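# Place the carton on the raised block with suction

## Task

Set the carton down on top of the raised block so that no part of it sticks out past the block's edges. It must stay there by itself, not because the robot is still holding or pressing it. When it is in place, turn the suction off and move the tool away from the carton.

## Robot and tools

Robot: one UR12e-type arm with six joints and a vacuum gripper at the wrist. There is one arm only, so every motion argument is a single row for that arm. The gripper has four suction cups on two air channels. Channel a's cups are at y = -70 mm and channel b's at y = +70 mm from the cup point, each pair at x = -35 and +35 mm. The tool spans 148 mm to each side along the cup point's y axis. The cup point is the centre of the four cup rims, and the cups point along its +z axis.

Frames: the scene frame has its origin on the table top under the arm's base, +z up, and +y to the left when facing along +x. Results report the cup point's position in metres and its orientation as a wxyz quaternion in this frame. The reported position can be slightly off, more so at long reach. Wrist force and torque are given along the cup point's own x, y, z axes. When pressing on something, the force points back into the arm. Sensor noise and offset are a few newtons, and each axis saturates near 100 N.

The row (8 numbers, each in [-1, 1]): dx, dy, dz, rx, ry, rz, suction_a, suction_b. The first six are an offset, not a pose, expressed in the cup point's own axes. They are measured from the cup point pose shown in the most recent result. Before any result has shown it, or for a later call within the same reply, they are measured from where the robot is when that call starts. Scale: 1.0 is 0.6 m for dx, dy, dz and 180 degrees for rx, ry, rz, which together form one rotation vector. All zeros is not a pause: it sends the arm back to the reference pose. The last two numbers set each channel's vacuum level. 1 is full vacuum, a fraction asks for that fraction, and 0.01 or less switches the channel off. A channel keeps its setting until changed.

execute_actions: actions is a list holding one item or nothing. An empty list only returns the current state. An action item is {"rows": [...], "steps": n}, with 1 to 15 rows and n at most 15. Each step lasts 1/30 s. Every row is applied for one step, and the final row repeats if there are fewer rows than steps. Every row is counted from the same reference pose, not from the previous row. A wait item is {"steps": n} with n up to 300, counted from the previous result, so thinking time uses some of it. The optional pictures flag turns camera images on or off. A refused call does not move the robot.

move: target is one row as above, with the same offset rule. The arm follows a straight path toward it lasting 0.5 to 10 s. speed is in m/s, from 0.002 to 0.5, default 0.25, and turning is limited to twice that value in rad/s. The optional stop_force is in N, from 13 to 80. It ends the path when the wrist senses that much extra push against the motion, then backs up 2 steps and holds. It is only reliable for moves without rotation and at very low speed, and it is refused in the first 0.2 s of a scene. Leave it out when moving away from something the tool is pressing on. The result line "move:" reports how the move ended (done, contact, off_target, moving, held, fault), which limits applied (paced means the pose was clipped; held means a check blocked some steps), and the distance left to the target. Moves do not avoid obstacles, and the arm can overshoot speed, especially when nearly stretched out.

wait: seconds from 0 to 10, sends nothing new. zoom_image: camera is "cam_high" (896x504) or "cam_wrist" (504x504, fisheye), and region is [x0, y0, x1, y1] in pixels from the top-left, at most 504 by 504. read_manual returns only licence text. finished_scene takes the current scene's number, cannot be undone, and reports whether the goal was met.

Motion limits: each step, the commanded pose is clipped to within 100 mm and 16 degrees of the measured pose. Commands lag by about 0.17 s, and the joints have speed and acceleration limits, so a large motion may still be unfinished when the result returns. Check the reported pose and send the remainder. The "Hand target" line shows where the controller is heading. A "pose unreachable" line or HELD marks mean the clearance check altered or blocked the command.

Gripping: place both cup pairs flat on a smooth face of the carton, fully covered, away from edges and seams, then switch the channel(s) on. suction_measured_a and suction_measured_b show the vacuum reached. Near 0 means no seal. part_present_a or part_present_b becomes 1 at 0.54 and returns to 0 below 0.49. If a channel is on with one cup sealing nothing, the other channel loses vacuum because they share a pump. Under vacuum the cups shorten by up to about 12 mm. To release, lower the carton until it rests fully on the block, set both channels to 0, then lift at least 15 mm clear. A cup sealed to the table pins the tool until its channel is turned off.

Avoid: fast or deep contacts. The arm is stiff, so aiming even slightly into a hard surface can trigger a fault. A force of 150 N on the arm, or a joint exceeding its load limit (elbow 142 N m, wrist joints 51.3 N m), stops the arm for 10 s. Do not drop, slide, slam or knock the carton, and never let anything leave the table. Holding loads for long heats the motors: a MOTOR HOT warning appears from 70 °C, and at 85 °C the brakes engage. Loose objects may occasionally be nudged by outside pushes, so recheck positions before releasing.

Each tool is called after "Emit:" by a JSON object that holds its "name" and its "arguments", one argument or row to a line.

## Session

Emit:
{"name": "execute_actions", "arguments": {
  "actions": []
}}

Scene clock: 0.00 s of 5300.00 s.
end_effector_position=(+0.6316, +0.0032, +0.4670) suction_measured_a=0.00 part_present_a=0 suction_measured_b=0.00 part_present_b=0 end_effector_quat_wxyz=(-0.001, +0.705, +0.709, -0.001) end_effector_velocity=(+0.000, +0.000, +0.000) end_effector_angular_velocity=(+0.000, -0.001, +0.003)
Joint positions: [-0.281 -1.703  1.855 -1.726 -1.57  -1.852]
Joint velocities: [ 0.     0.    -0.001 -0.     0.001 -0.003]
Joint torques (N m, as the arm reports them, + toward a larger angle): no reading
Wrist force (N, on the end effector, along its own x y z axes, offset not removed): no reading
Wrist torque (N m, same axes, about the end effector's origin, offset not removed): no reading
Hand target: +0.632, +0.003, +0.467; -0.001, +0.705, +0.709, -0.001
camera_calibration (this result's frames):
cam_wrist: T_world_to_cam=[[-0.998911, -0.039718, -0.0244765, 0.654445], [-0.04655, 0.813439, 0.579784, -0.192328], [-0.00311771, 0.580292, -0.814402, 0.514029], [0, 0, 0, 1]] pos_world=[0.646382, -0.115846, 0.546154]

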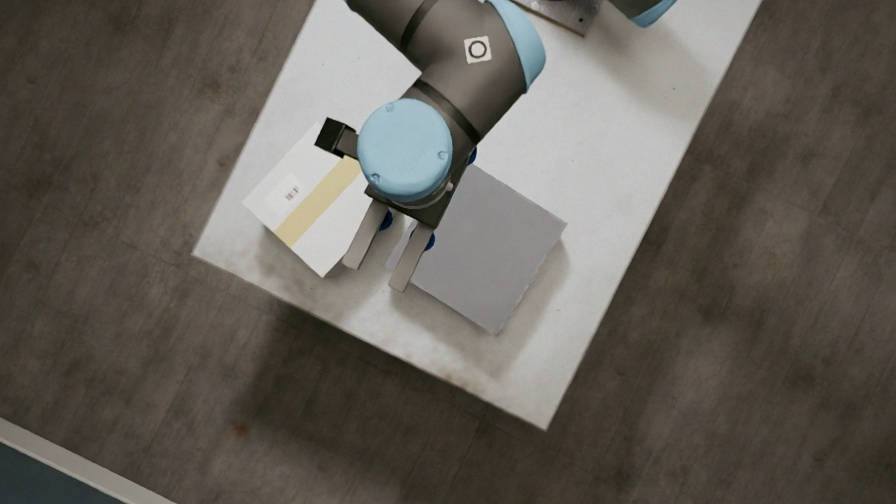

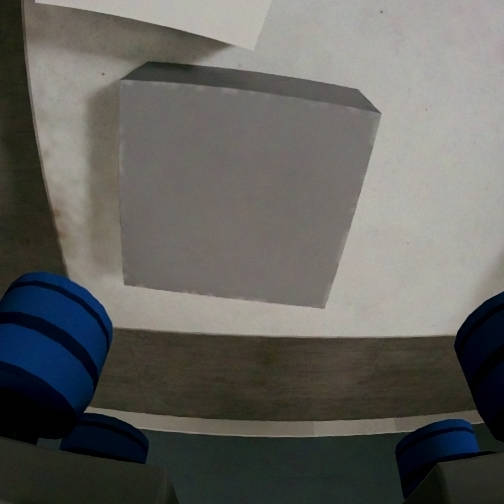

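Emit:
{"name": "move", "arguments": {
  "target": [0.45,-0.4,0,0,0,0,0,0],
  "speed": 0.4
}}

Scene clock: 7.93 s of 5300.00 s.
end_effector_position=(+0.3903, +0.2720, +0.4679) suction_measured_a=0.00 part_present_a=0 suction_measured_b=0.00 part_present_b=0 end_effector_quat_wxyz=(-0.001, +0.705, +0.709, -0.001) end_effector_velocity=(-0.001, +0.002, -0.001) end_effector_angular_velocity=(-0.000, +0.001, -0.002)
Joint positions: [ 0.229 -1.992  2.06  -1.642 -1.57  -1.342]
Joint velocities: [ 0.004  0.001  0.    -0.    -0.     0.006]
Joint torques (N m, as the arm reports them, + toward a larger angle): [  8.36   1.67 -64.67  -4.07  -2.98   2.09]
Wrist force (N, on the end effector, along its own x y z axes, offset not removed): [0.6 -6.1 -3.6]
Wrist torque (N m, same axes, about the end effector's origin, offset not removed): [-0.76 -0.13 0.20]
Hand target: +0.390, +0.272, +0.468; -0.001, +0.705, +0.709, -0.001
Off the commanded pose: 0.001 m, 0 deg.
After step 90, 3.27 s passed at rest.
move: done
camera_calibration (this result's frames):
cam_wrist: T_world_to_cam=[[-0.998921, -0.0397522, -0.0240208, 0.423962], [-0.046308, 0.812565, 0.581028, -0.423178], [-0.00357873, 0.581514, -0.813529, 0.357401], [0, 0, 0, 1]] pos_world=[0.405187, 0.152879, 0.546818]

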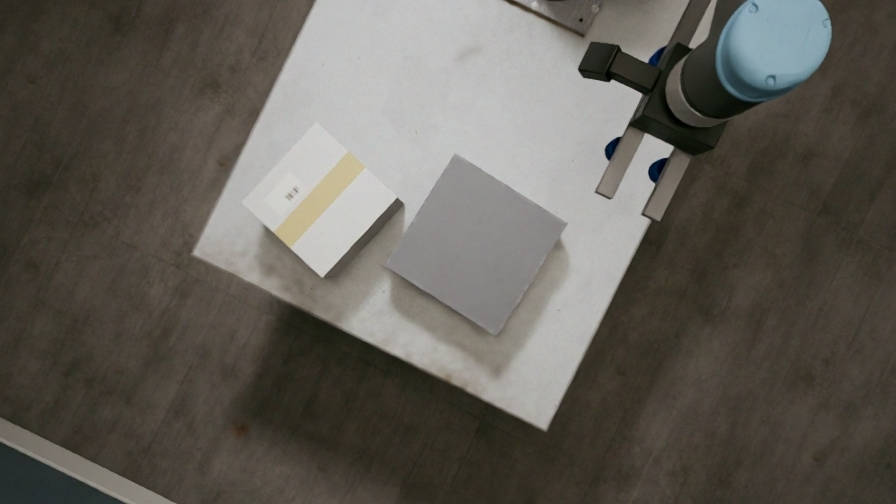

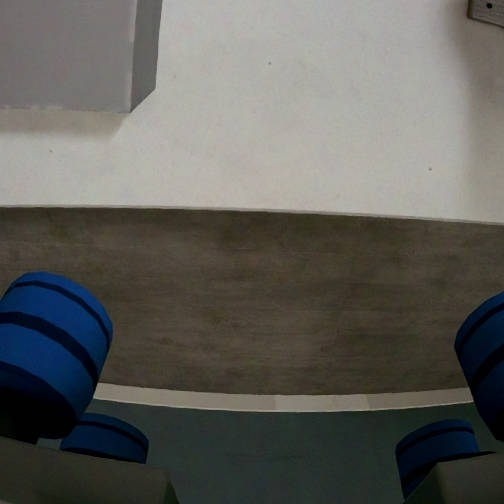

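Emit:
{"name": "move", "arguments": {
  "target": [-0.793,0.525,0.28,0,0,-0.406,0,0],
  "speed": 0.4
}}

Scene clock: 25.53 s of 5300.00 s.
end_effector_position=(+0.7068, -0.2026, +0.2989) suction_measured_a=0.00 part_present_a=0 suction_measured_b=0.00 part_present_b=0 end_effector_quat_wxyz=(-0.001, +0.145, +0.989, -0.001) end_effector_velocity=(+0.002, -0.001, -0.001) end_effector_angular_velocity=(+0.000, +0.001, +0.007)
Joint positions: [-0.525 -1.439  1.901 -2.036 -1.57  -3.371]
Joint velocities: [ 0.     0.004 -0.003 -0.    -0.    -0.006]
Joint torques (N m, as the arm reports them, + toward a larger angle): [-15.07 -41.7  -59.67  -2.99   3.48  -1.59]
Wrist force (N, on the end effector, along its own x y z axes, offset not removed): [-0.4 -3.2 0.6]
Wrist torque (N m, same axes, about the end effector's origin, offset not removed): [-0.41 -0.01 0.17]
Hand target: +0.707, -0.203, +0.299; -0.001, +0.145, +0.990, -0.001
Off the commanded pose: 0.001 m, 0 deg.
After step 90, 12.27 s passed at rest.
move: done
camera_calibration (this result's frames):
cam_wrist: T_world_to_cam=[[-0.253266, -0.967078, -0.0248445, 0.00251927], [-0.790669, 0.192132, 0.581315, 0.475684], [-0.557404, 0.166871, -0.813299, 0.804483], [0, 0, 0, 1]] pos_world=[0.825169, -0.223203, 0.377825]

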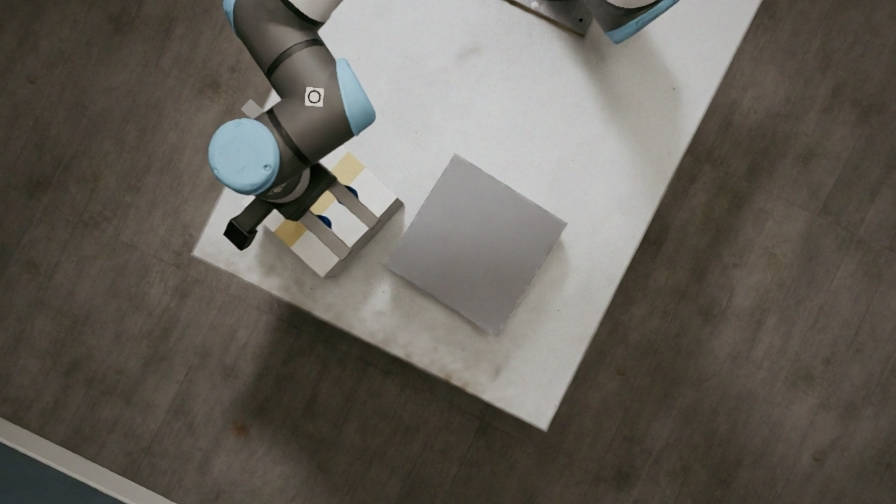

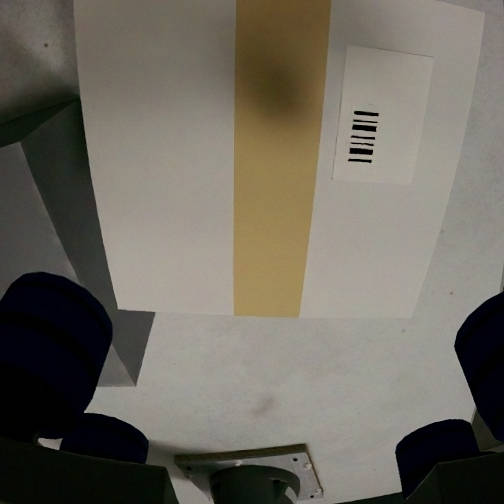

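Emit:
{"name": "move", "arguments": {
  "target": [0,0,0.205,0,0,0,1,1],
  "speed": 0.15
}}

Emit:
{"name": "move", "arguments": {
  "target": [0,0,0.17,0,0,0,1,1],
  "speed": 0.012,
  "stop_force": 25
}}

Emit:
{"name": "move", "arguments": {
  "target": [0,0,-0.27,0,0,0,1,1],
  "speed": 0.12
}}

Scene clock: 35.17 s of 5300.00 s.
end_effector_position=(+0.7064, -0.2028, +0.1762) suction_measured_a=0.00 part_present_a=0 suction_measured_b=0.00 part_present_b=0 end_effector_quat_wxyz=(-0.001, +0.145, +0.989, -0.001) end_effector_velocity=(+0.001, -0.000, -0.003) end_effector_angular_velocity=(-0.000, -0.001, +0.001)
Joint positions: [-0.525 -1.321  2.01  -2.263 -1.57  -3.371]
Joint velocities: [ 0.     0.004  0.001 -0.006  0.001 -0.001]
Joint torques (N m, as the arm reports them, + toward a larger angle): [ 11.26 -46.43 -32.27  -7.42  -2.06   2.2 ]
Wrist force (N, on the end effector, along its own x y z axes, offset not removed): [-1.0 -4.8 -3.2]
Wrist torque (N m, same axes, about the end effector's origin, offset not removed): [-0.63 0.08 0.08]
Hand target: +0.706, -0.203, +0.176; -0.001, +0.145, +0.989, -0.001
Off the commanded pose: 0.000 m, 0 deg.
After step 90, 5.27 s passed at rest.
move: done
camera_calibration (this result's frames):
cam_wrist: T_world_to_cam=[[-0.253301, -0.967067, -0.0249177, -0.000790222], [-0.790672, 0.19212, 0.581316, 0.546711], [-0.557384, 0.16695, -0.813296, 0.704443], [0, 0, 0, 1]] pos_world=[0.824714, -0.223405, 0.25509]

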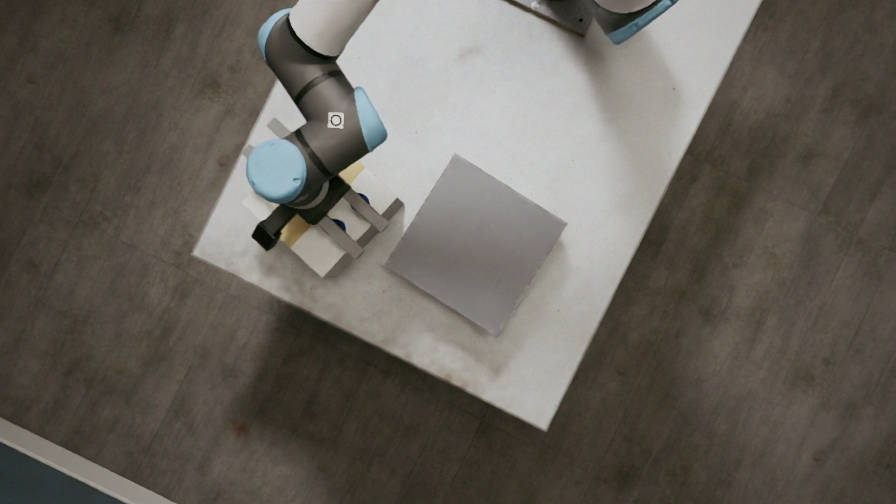

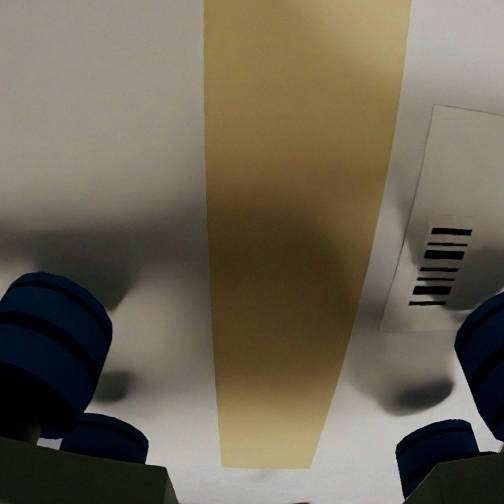

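Scene clock: 38.13 s of 5300.00 s.
end_effector_position=(+0.7064, -0.2029, +0.1453) suction_measured_a=0.70 part_present_a=1 suction_measured_b=0.70 part_present_b=1 end_effector_quat_wxyz=(-0.001, +0.145, +0.989, -0.001) end_effector_velocity=(-0.000, +0.001, +0.002) end_effector_angular_velocity=(+0.003, +0.003, +0.001)
Joint positions: [-0.525 -1.284  2.031 -2.322 -1.57  -3.371]
Joint velocities: [ 0.001 -0.003 -0.002  0.009  0.001  0.   ]
Joint torques (N m, as the arm reports them, + toward a larger angle): [-11.05 -73.75 -38.01   1.66  -2.23   1.53]
Wrist force (N, on the end effector, along its own x y z axes, offset not removed): [-0.3 -2.7 -24.5]
Wrist torque (N m, same axes, about the end effector's origin, offset not removed): [-3.32 -2.60 -0.24]
Hand target: +0.706, -0.203, +0.146; -0.001, +0.145, +0.989, -0.001
Off the commanded pose: 0.071 m, 0 deg.
move: contact
camera_calibration (this result's frames):
cam_wrist: T_world_to_cam=[[-0.253277, -0.967077, -0.0247701, -0.00169733], [-0.790958, 0.192273, 0.580876, 0.564979], [-0.556989, 0.166714, -0.813615, 0.679072], [0, 0, 0, 1]] pos_world=[0.82468, -0.223483, 0.224279]

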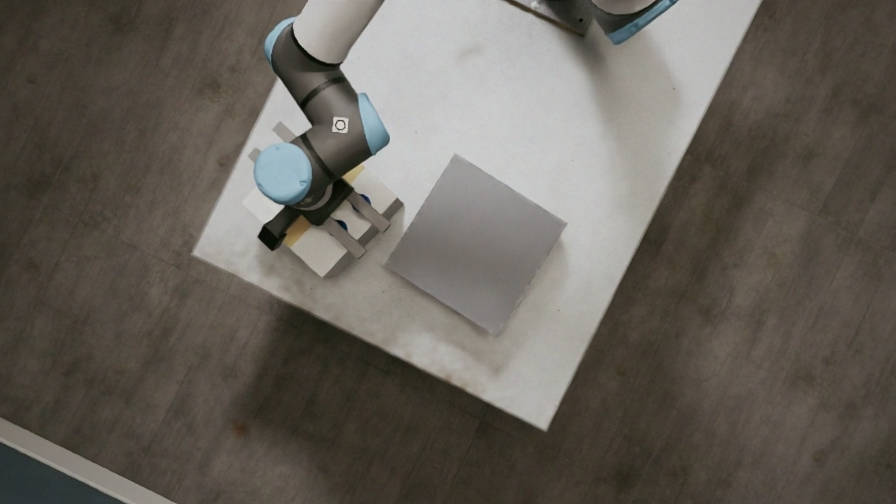

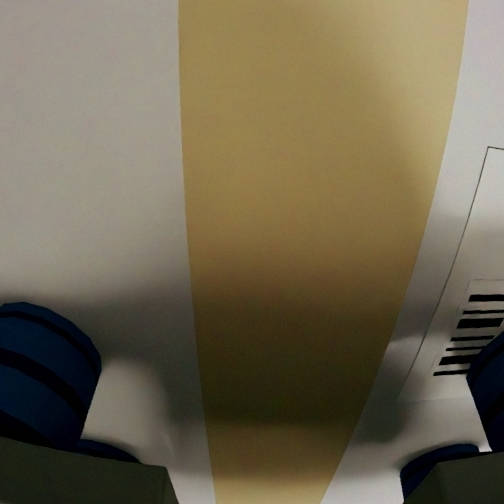

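Scene clock: 40.00 s of 5300.00 s.
end_effector_position=(+0.7069, -0.2026, +0.3071) suction_measured_a=0.70 part_present_a=1 suction_measured_b=0.70 part_present_b=1 end_effector_quat_wxyz=(-0.001, +0.145, +0.989, -0.001) end_effector_velocity=(+0.000, +0.001, +0.002) end_effector_angular_velocity=(+0.000, +0.000, +0.002)
Joint positions: [-0.525 -1.445  1.892 -2.021 -1.57  -3.371]
Joint velocities: [ 0.001 -0.001 -0.003  0.004  0.    -0.001]
Joint torques (N m, as the arm reports them, + toward a larger angle): [-12.62 -93.6  -71.41  -5.1   -0.32  -1.58]
Wrist force (N, on the end effector, along its own x y z axes, offset not removed): [1.5 -4.4 15.1]
Wrist torque (N m, same axes, about the end effector's origin, offset not removed): [-0.48 0.41 0.19]
Hand target: +0.707, -0.203, +0.307; -0.001, +0.145, +0.989, -0.001
Off the commanded pose: 0.000 m, 0 deg.
move: done
camera_calibration (this result's frames):
cam_wrist: T_world_to_cam=[[-0.253277, -0.967077, -0.024769, 0.0027496], [-0.790958, 0.192274, 0.580875, 0.471313], [-0.556989, 0.166713, -0.813616, 0.810928], [0, 0, 0, 1]] pos_world=[0.825162, -0.223154, 0.386078]

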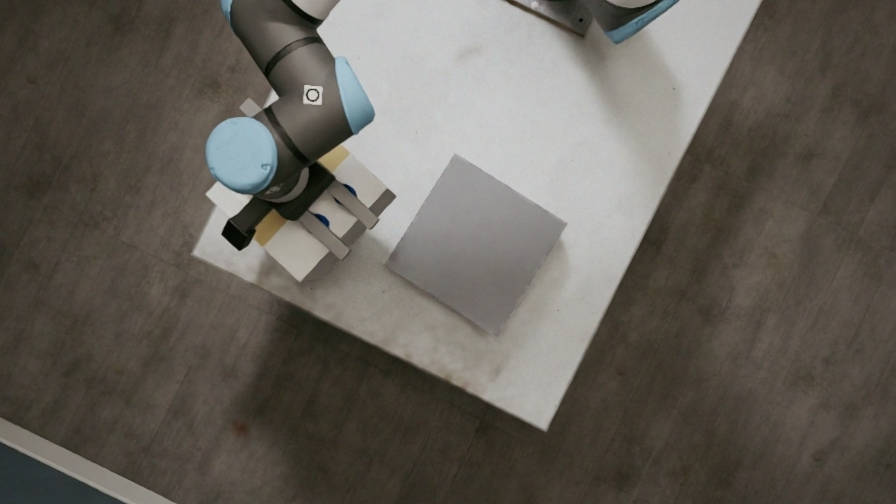

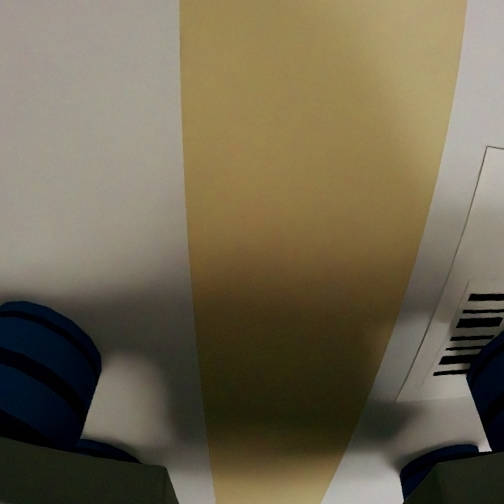

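Emit:
{"name": "move", "arguments": {
  "target": [0.26,0.5,0,0,0,-0.061,1,1],
  "speed": 0.2
}}

Scene clock: 48.70 s of 5300.00 s.
end_effector_position=(+0.6437, +0.1296, +0.3070) suction_measured_a=0.70 part_present_a=1 suction_measured_b=0.70 part_present_b=1 end_effector_quat_wxyz=(-0.001, +0.050, +0.999, -0.000) end_effector_velocity=(-0.000, +0.002, -0.000) end_effector_angular_velocity=(-0.002, +0.000, +0.001)
Joint positions: [-0.076 -1.575  2.031 -2.031 -1.57  -3.113]
Joint velocities: [ 0.003  0.001 -0.001  0.    -0.002  0.003]
Joint torques (N m, as the arm reports them, + toward a larger angle): [  9.88 -41.15 -71.46  -7.96  -3.22   2.3 ]
Wrist force (N, on the end effector, along its own x y z axes, offset not removed): [1.3 -1.6 16.4]
Wrist torque (N m, same axes, about the end effector's origin, offset not removed): [-0.22 0.57 0.10]
Hand target: +0.644, +0.130, +0.307; -0.001, +0.049, +0.999, -0.000
Off the commanded pose: 0.000 m, 0 deg.
move: done
camera_calibration (this result's frames):
cam_wrist: T_world_to_cam=[[-0.0645772, -0.997565, -0.026358, 0.190925], [-0.812951, 0.0372713, 0.581137, 0.391673], [-0.57874, 0.0589561, -0.813378, 0.748148], [0, 0, 0, 1]] pos_world=[0.763723, 0.131754, 0.385944]

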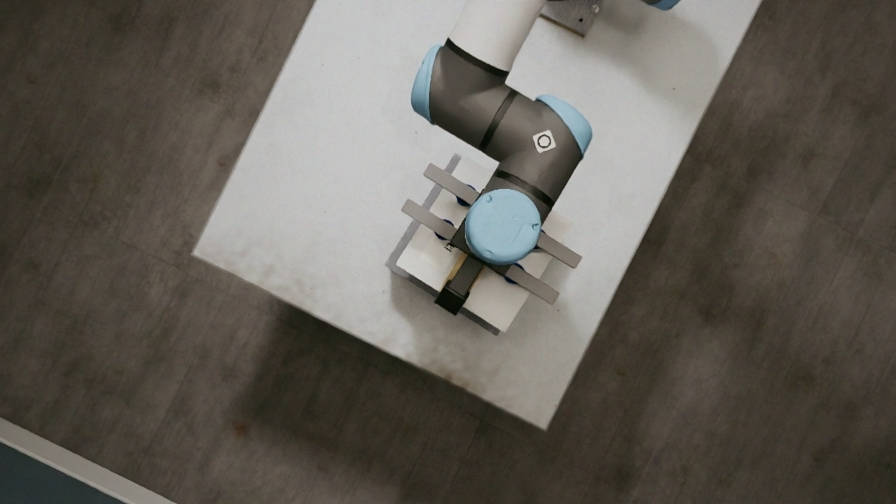

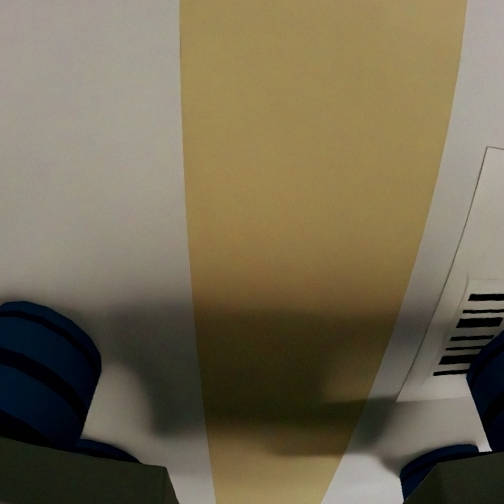

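Emit:
{"name": "move", "arguments": {
  "target": [0,-0.005,0.045,0,0,0,1,1],
  "speed": 0.08
}}

Emit:
{"name": "move", "arguments": {
  "target": [0,0,0.15,0,0,0,1,1],
  "speed": 0.011,
  "stop_force": 22
}}

Scene clock: 59.77 s of 5300.00 s.
end_effector_position=(+0.6433, +0.1266, +0.2802) suction_measured_a=0.70 part_present_a=1 suction_measured_b=0.70 part_present_b=1 end_effector_quat_wxyz=(-0.001, +0.050, +0.999, -0.000) end_effector_velocity=(-0.000, -0.000, -0.002) end_effector_angular_velocity=(-0.001, +0.001, -0.001)
Joint positions: [-0.08  -1.553  2.063 -2.084 -1.57  -3.118]
Joint velocities: [ 0.     0.002  0.003 -0.004 -0.001  0.002]
Joint torques (N m, as the arm reports them, + toward a larger angle): [-13.42 -42.4  -47.81  -9.83  -0.06  -1.76]
Wrist force (N, on the end effector, along its own x y z axes, offset not removed): [-0.8 -3.5 16.6]
Wrist torque (N m, same axes, about the end effector's origin, offset not removed): [-0.30 0.76 0.19]
Hand target: +0.643, +0.127, +0.280; -0.001, +0.050, +0.999, -0.000
Off the commanded pose: 0.000 m, 0 deg.
move: done
camera_calibration (this result's frames):
cam_wrist: T_world_to_cam=[[-0.0645767, -0.997567, -0.0262724, 0.18717], [-0.812949, 0.0373205, 0.581137, 0.407042], [-0.578743, 0.0588861, -0.813381, 0.726337], [0, 0, 0, 1]] pos_world=[0.763353, 0.128752, 0.359159]

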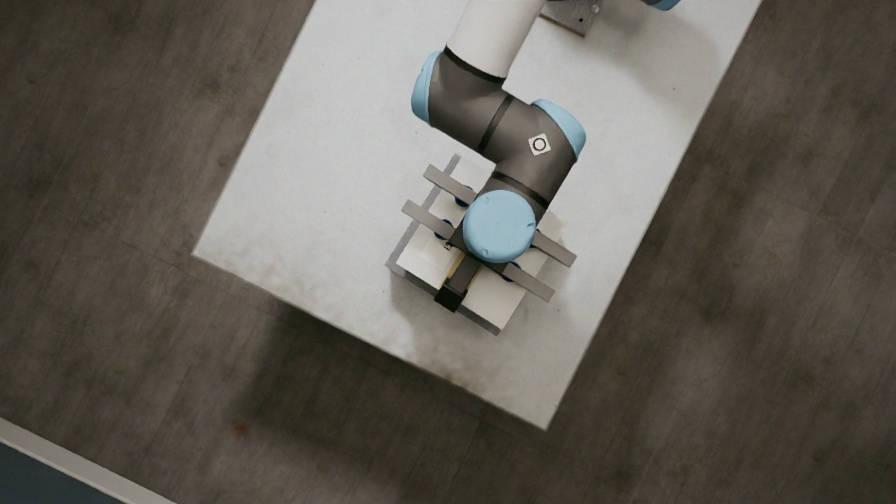

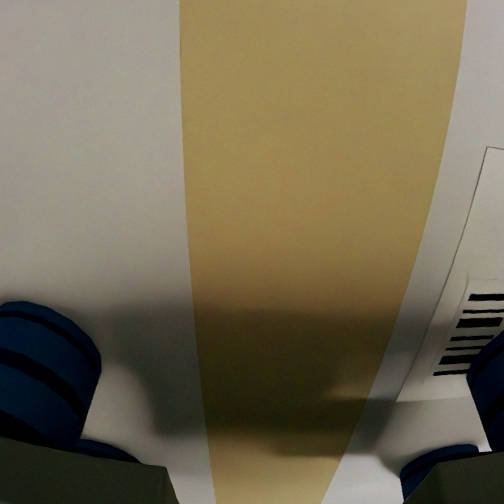

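Scene clock: 61.50 s of 5300.00 s.
end_effector_position=(+0.6434, +0.1265, +0.2654) suction_measured_a=0.70 part_present_a=1 suction_measured_b=0.70 part_present_b=1 end_effector_quat_wxyz=(-0.000, +0.050, +0.999, -0.000) end_effector_velocity=(-0.000, -0.000, +0.003) end_effector_angular_velocity=(+0.001, +0.004, -0.000)
Joint positions: [-0.08  -1.539  2.078 -2.114 -1.57  -3.118]
Joint velocities: [-0.    -0.002 -0.004  0.01   0.001 -0.   ]
Joint torques (N m, as the arm reports them, + toward a larger angle): [ -3.61 -66.15 -48.37   2.05  -0.32  -0.57]
Wrist force (N, on the end effector, along its own x y z axes, offset not removed): [-6.2 -2.3 -9.7]
Wrist torque (N m, same axes, about the end effector's origin, offset not removed): [-2.63 -2.63 0.18]
Hand target: +0.643, +0.127, +0.266; -0.000, +0.050, +0.999, -0.000
Off the commanded pose: 0.075 m, 0 deg.
move: contact
camera_calibration (this result's frames):
cam_wrist: T_world_to_cam=[[-0.0645643, -0.997568, -0.0262676, 0.186745], [-0.81321, 0.0373397, 0.580771, 0.416023], [-0.578377, 0.0588581, -0.813643, 0.714135], [0, 0, 0, 1]] pos_world=[0.763411, 0.128724, 0.344342]

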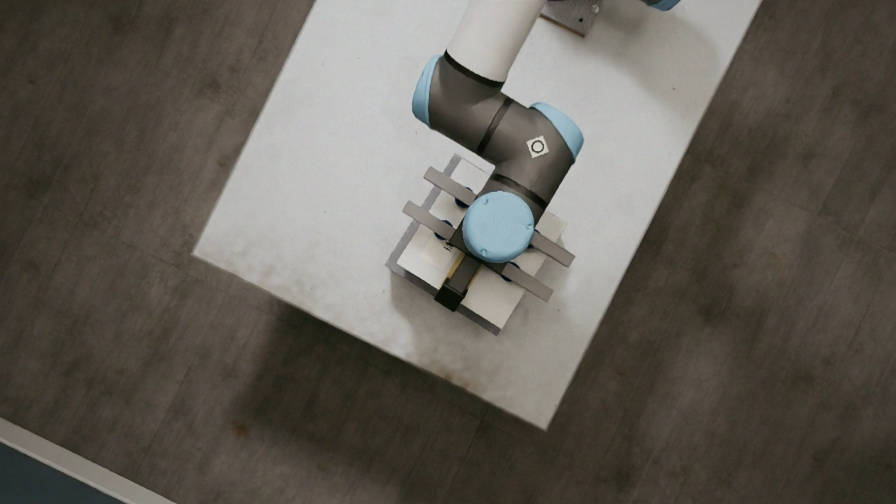

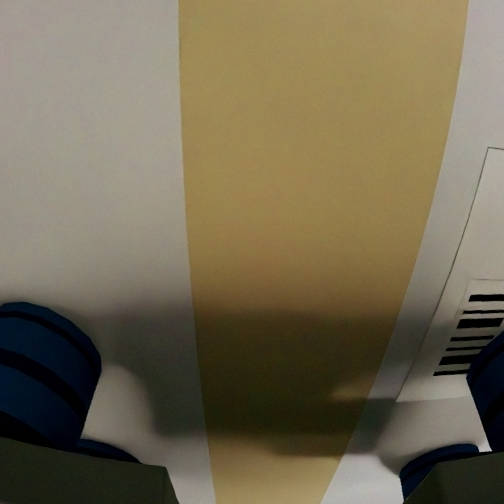

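Release with a slight rise to avoid pressing as the cups extend.

Emit:
{"name": "execute_actions", "arguments": {
  "actions": [
    {"rows":[[0,0,0,0,0,0,0,0],[0,0,0,0,0,0,0,0],[0,0,-0.012,0,0,0,0,0]],"steps":12}
  ],
  "pictures": false
}}

Emit:
{"name": "move", "arguments": {
  "target": [0.1,0,-0.1,0,0,0,0,0],
  "speed": 0.2
}}

Emit:
{"name": "move", "arguments": {
  "target": [0.4,-0.3,-0.25,0,0,0,0,0],
  "speed": 0.35
}}

Scene clock: 69.57 s of 5300.00 s.
end_effector_position=(+0.6434, +0.1265, +0.2720) suction_measured_a=0.00 part_present_a=0 suction_measured_b=0.00 part_present_b=0 end_effector_quat_wxyz=(-0.000, +0.050, +0.999, -0.000) end_effector_velocity=(-0.000, +0.000, +0.005) end_effector_angular_velocity=(+0.001, +0.002, -0.003)
Joint positions: [-0.08  -1.545  2.071 -2.101 -1.57  -3.118]
Joint velocities: [-0.    -0.005 -0.005  0.012  0.001  0.002]
Joint torques (N m, as the arm reports them, + toward a larger angle): [  0.34 -51.03 -43.09  -0.19  -0.09  -0.03]
Wrist force (N, on the end effector, along its own x y z axes, offset not removed): [5.3 -5.0 -31.0]
Wrist torque (N m, same axes, about the end effector's origin, offset not removed): [-0.65 -0.17 0.22]
Hand target: +0.643, +0.127, +0.273; -0.000, +0.050, +0.999, -0.000
Off the commanded pose: 0.001 m, 0 deg.
Steps of this call (steps 1 to 230: nothing new was sent; steps 231 to 242: all 12 steps of this action). Readings (end_effector_position | what the end effector reports):
231: (+0.6434, +0.1265, +0.2660) | suction_measured_a=0.59 part_present_a=1 suction_measured_b=0.59 part_present_b=1
232: (+0.6434, +0.1265, +0.2660) | suction_measured_a=0.31 part_present_a=0 suction_measured_b=0.30 part_present_b=0
234: (+0.6436, +0.1265, +0.2668) | suction_measured_a=0.03 part_present_a=0 suction_measured_b=0.03 part_present_b=0
238: (+0.6435, +0.1265, +0.2708) | suction_measured_a=0.00 part_present_a=0 suction_measured_b=0.00 part_present_b=0
242: the state above

Scene clock: 70.83 s of 5300.00 s.
end_effector_position=(+0.5840, +0.1326, +0.3324) suction_measured_a=0.00 part_present_a=0 suction_measured_b=0.00 part_present_b=0 end_effector_quat_wxyz=(-0.000, +0.050, +0.999, -0.000) end_effector_velocity=(-0.002, -0.000, +0.002) end_effector_angular_velocity=(+0.001, +0.001, +0.003)
Joint positions: [-0.078 -1.695  2.095 -1.974 -1.57  -3.115]
Joint velocities: [-0.001 -0.004  0.     0.005  0.001 -0.004]
Joint torques (N m, as the arm reports them, + toward a larger angle): [-13.49 -56.5  -39.    -2.24  -2.73  -1.57]
Wrist force (N, on the end effector, along its own x y z axes, offset not removed): [-2.0 -1.9 -2.2]
Wrist torque (N m, same axes, about the end effector's origin, offset not removed): [-0.30 0.18 0.13]
Hand target: +0.584, +0.133, +0.333; -0.000, +0.050, +0.999, -0.000
Off the commanded pose: 0.000 m, 0 deg.
move: done
camera_calibration (this result's frames):
cam_wrist: T_world_to_cam=[[-0.0645793, -0.997567, -0.0262791, 0.190758], [-0.813187, 0.0373429, 0.580803, 0.328536], [-0.578408, 0.0588777, -0.81362, 0.734008], [0, 0, 0, 1]] pos_world=[0.704036, 0.134809, 0.411402]

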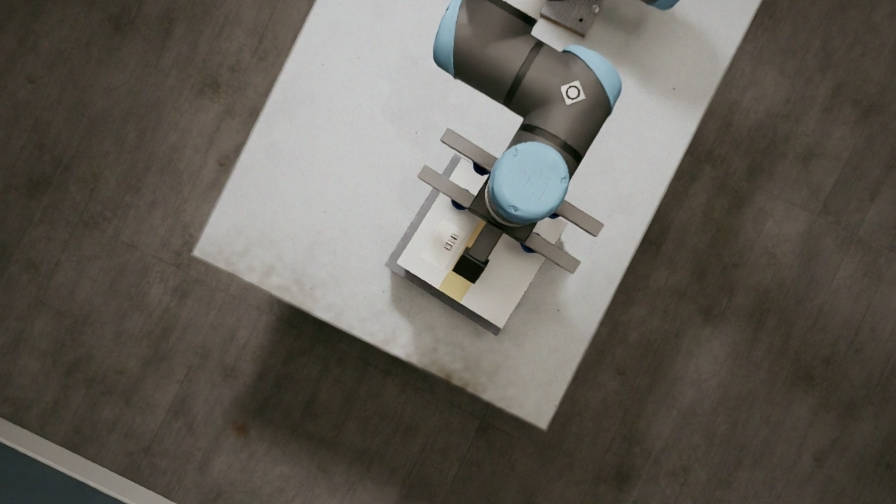

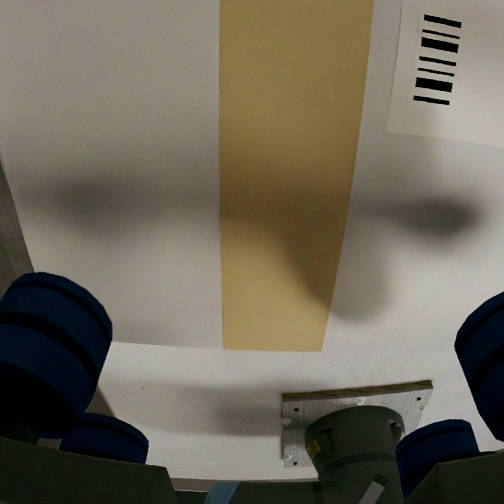

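Scene clock: 72.60 s of 5300.00 s.
end_effector_position=(+0.3277, -0.0223, +0.4832) suction_measured_a=0.00 part_present_a=0 suction_measured_b=0.00 part_present_b=0 end_effector_quat_wxyz=(-0.000, +0.050, +0.999, -0.001) end_effector_velocity=(-0.001, -0.002, +0.001) end_effector_angular_velocity=(+0.001, -0.001, +0.003)
Joint positions: [-0.639 -2.306  2.165 -1.433 -1.57  -3.676]
Joint velocities: [-0.009 -0.003 -0.     0.003  0.002 -0.012]
Joint torques (N m, as the arm reports them, + toward a larger angle): [-16.1   -8.23 -64.45  -2.52   3.83  -1.91]
Wrist force (N, on the end effector, along its own x y z axes, offset not removed): [0.9 -3.2 -1.1]
Wrist torque (N m, same axes, about the end effector's origin, offset not removed): [-0.46 -0.23 0.21]
Hand target: +0.328, -0.022, +0.483; -0.000, +0.050, +0.999, -0.001
Off the commanded pose: 0.001 m, 0 deg.
move: done
camera_calibration (this result's frames):
cam_wrist: T_world_to_cam=[[-0.0646909, -0.997606, -0.0244286, 0.0228043], [-0.813128, 0.0385058, 0.580811, 0.0383835], [-0.57848, 0.0574368, -0.813672, 0.717576], [0, 0, 0, 1]] pos_world=[0.447789, -0.0199435, 0.562135]

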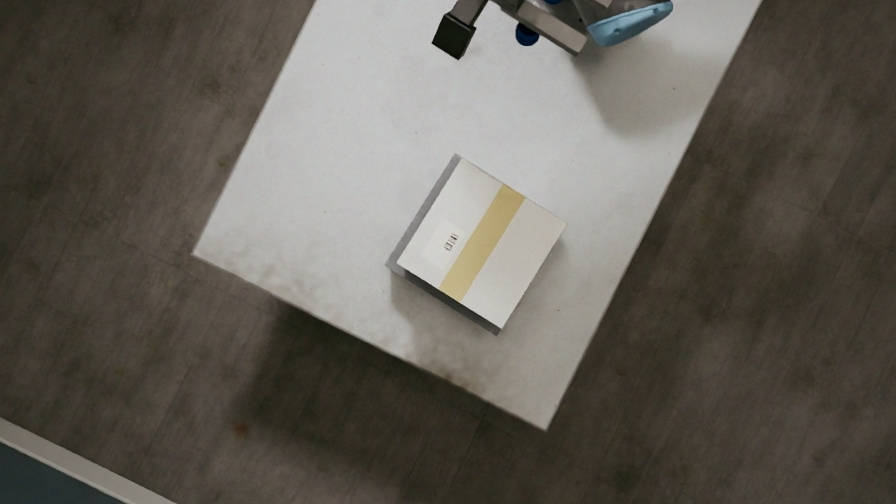

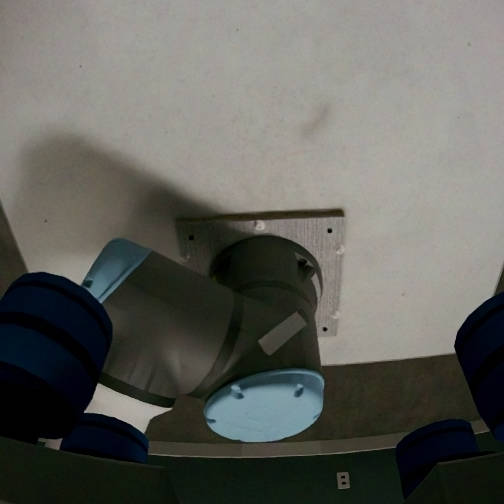

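Emit:
{"name": "finished_scene", "arguments": {
  "scene": 2
}}

The scene is finished: the task was done.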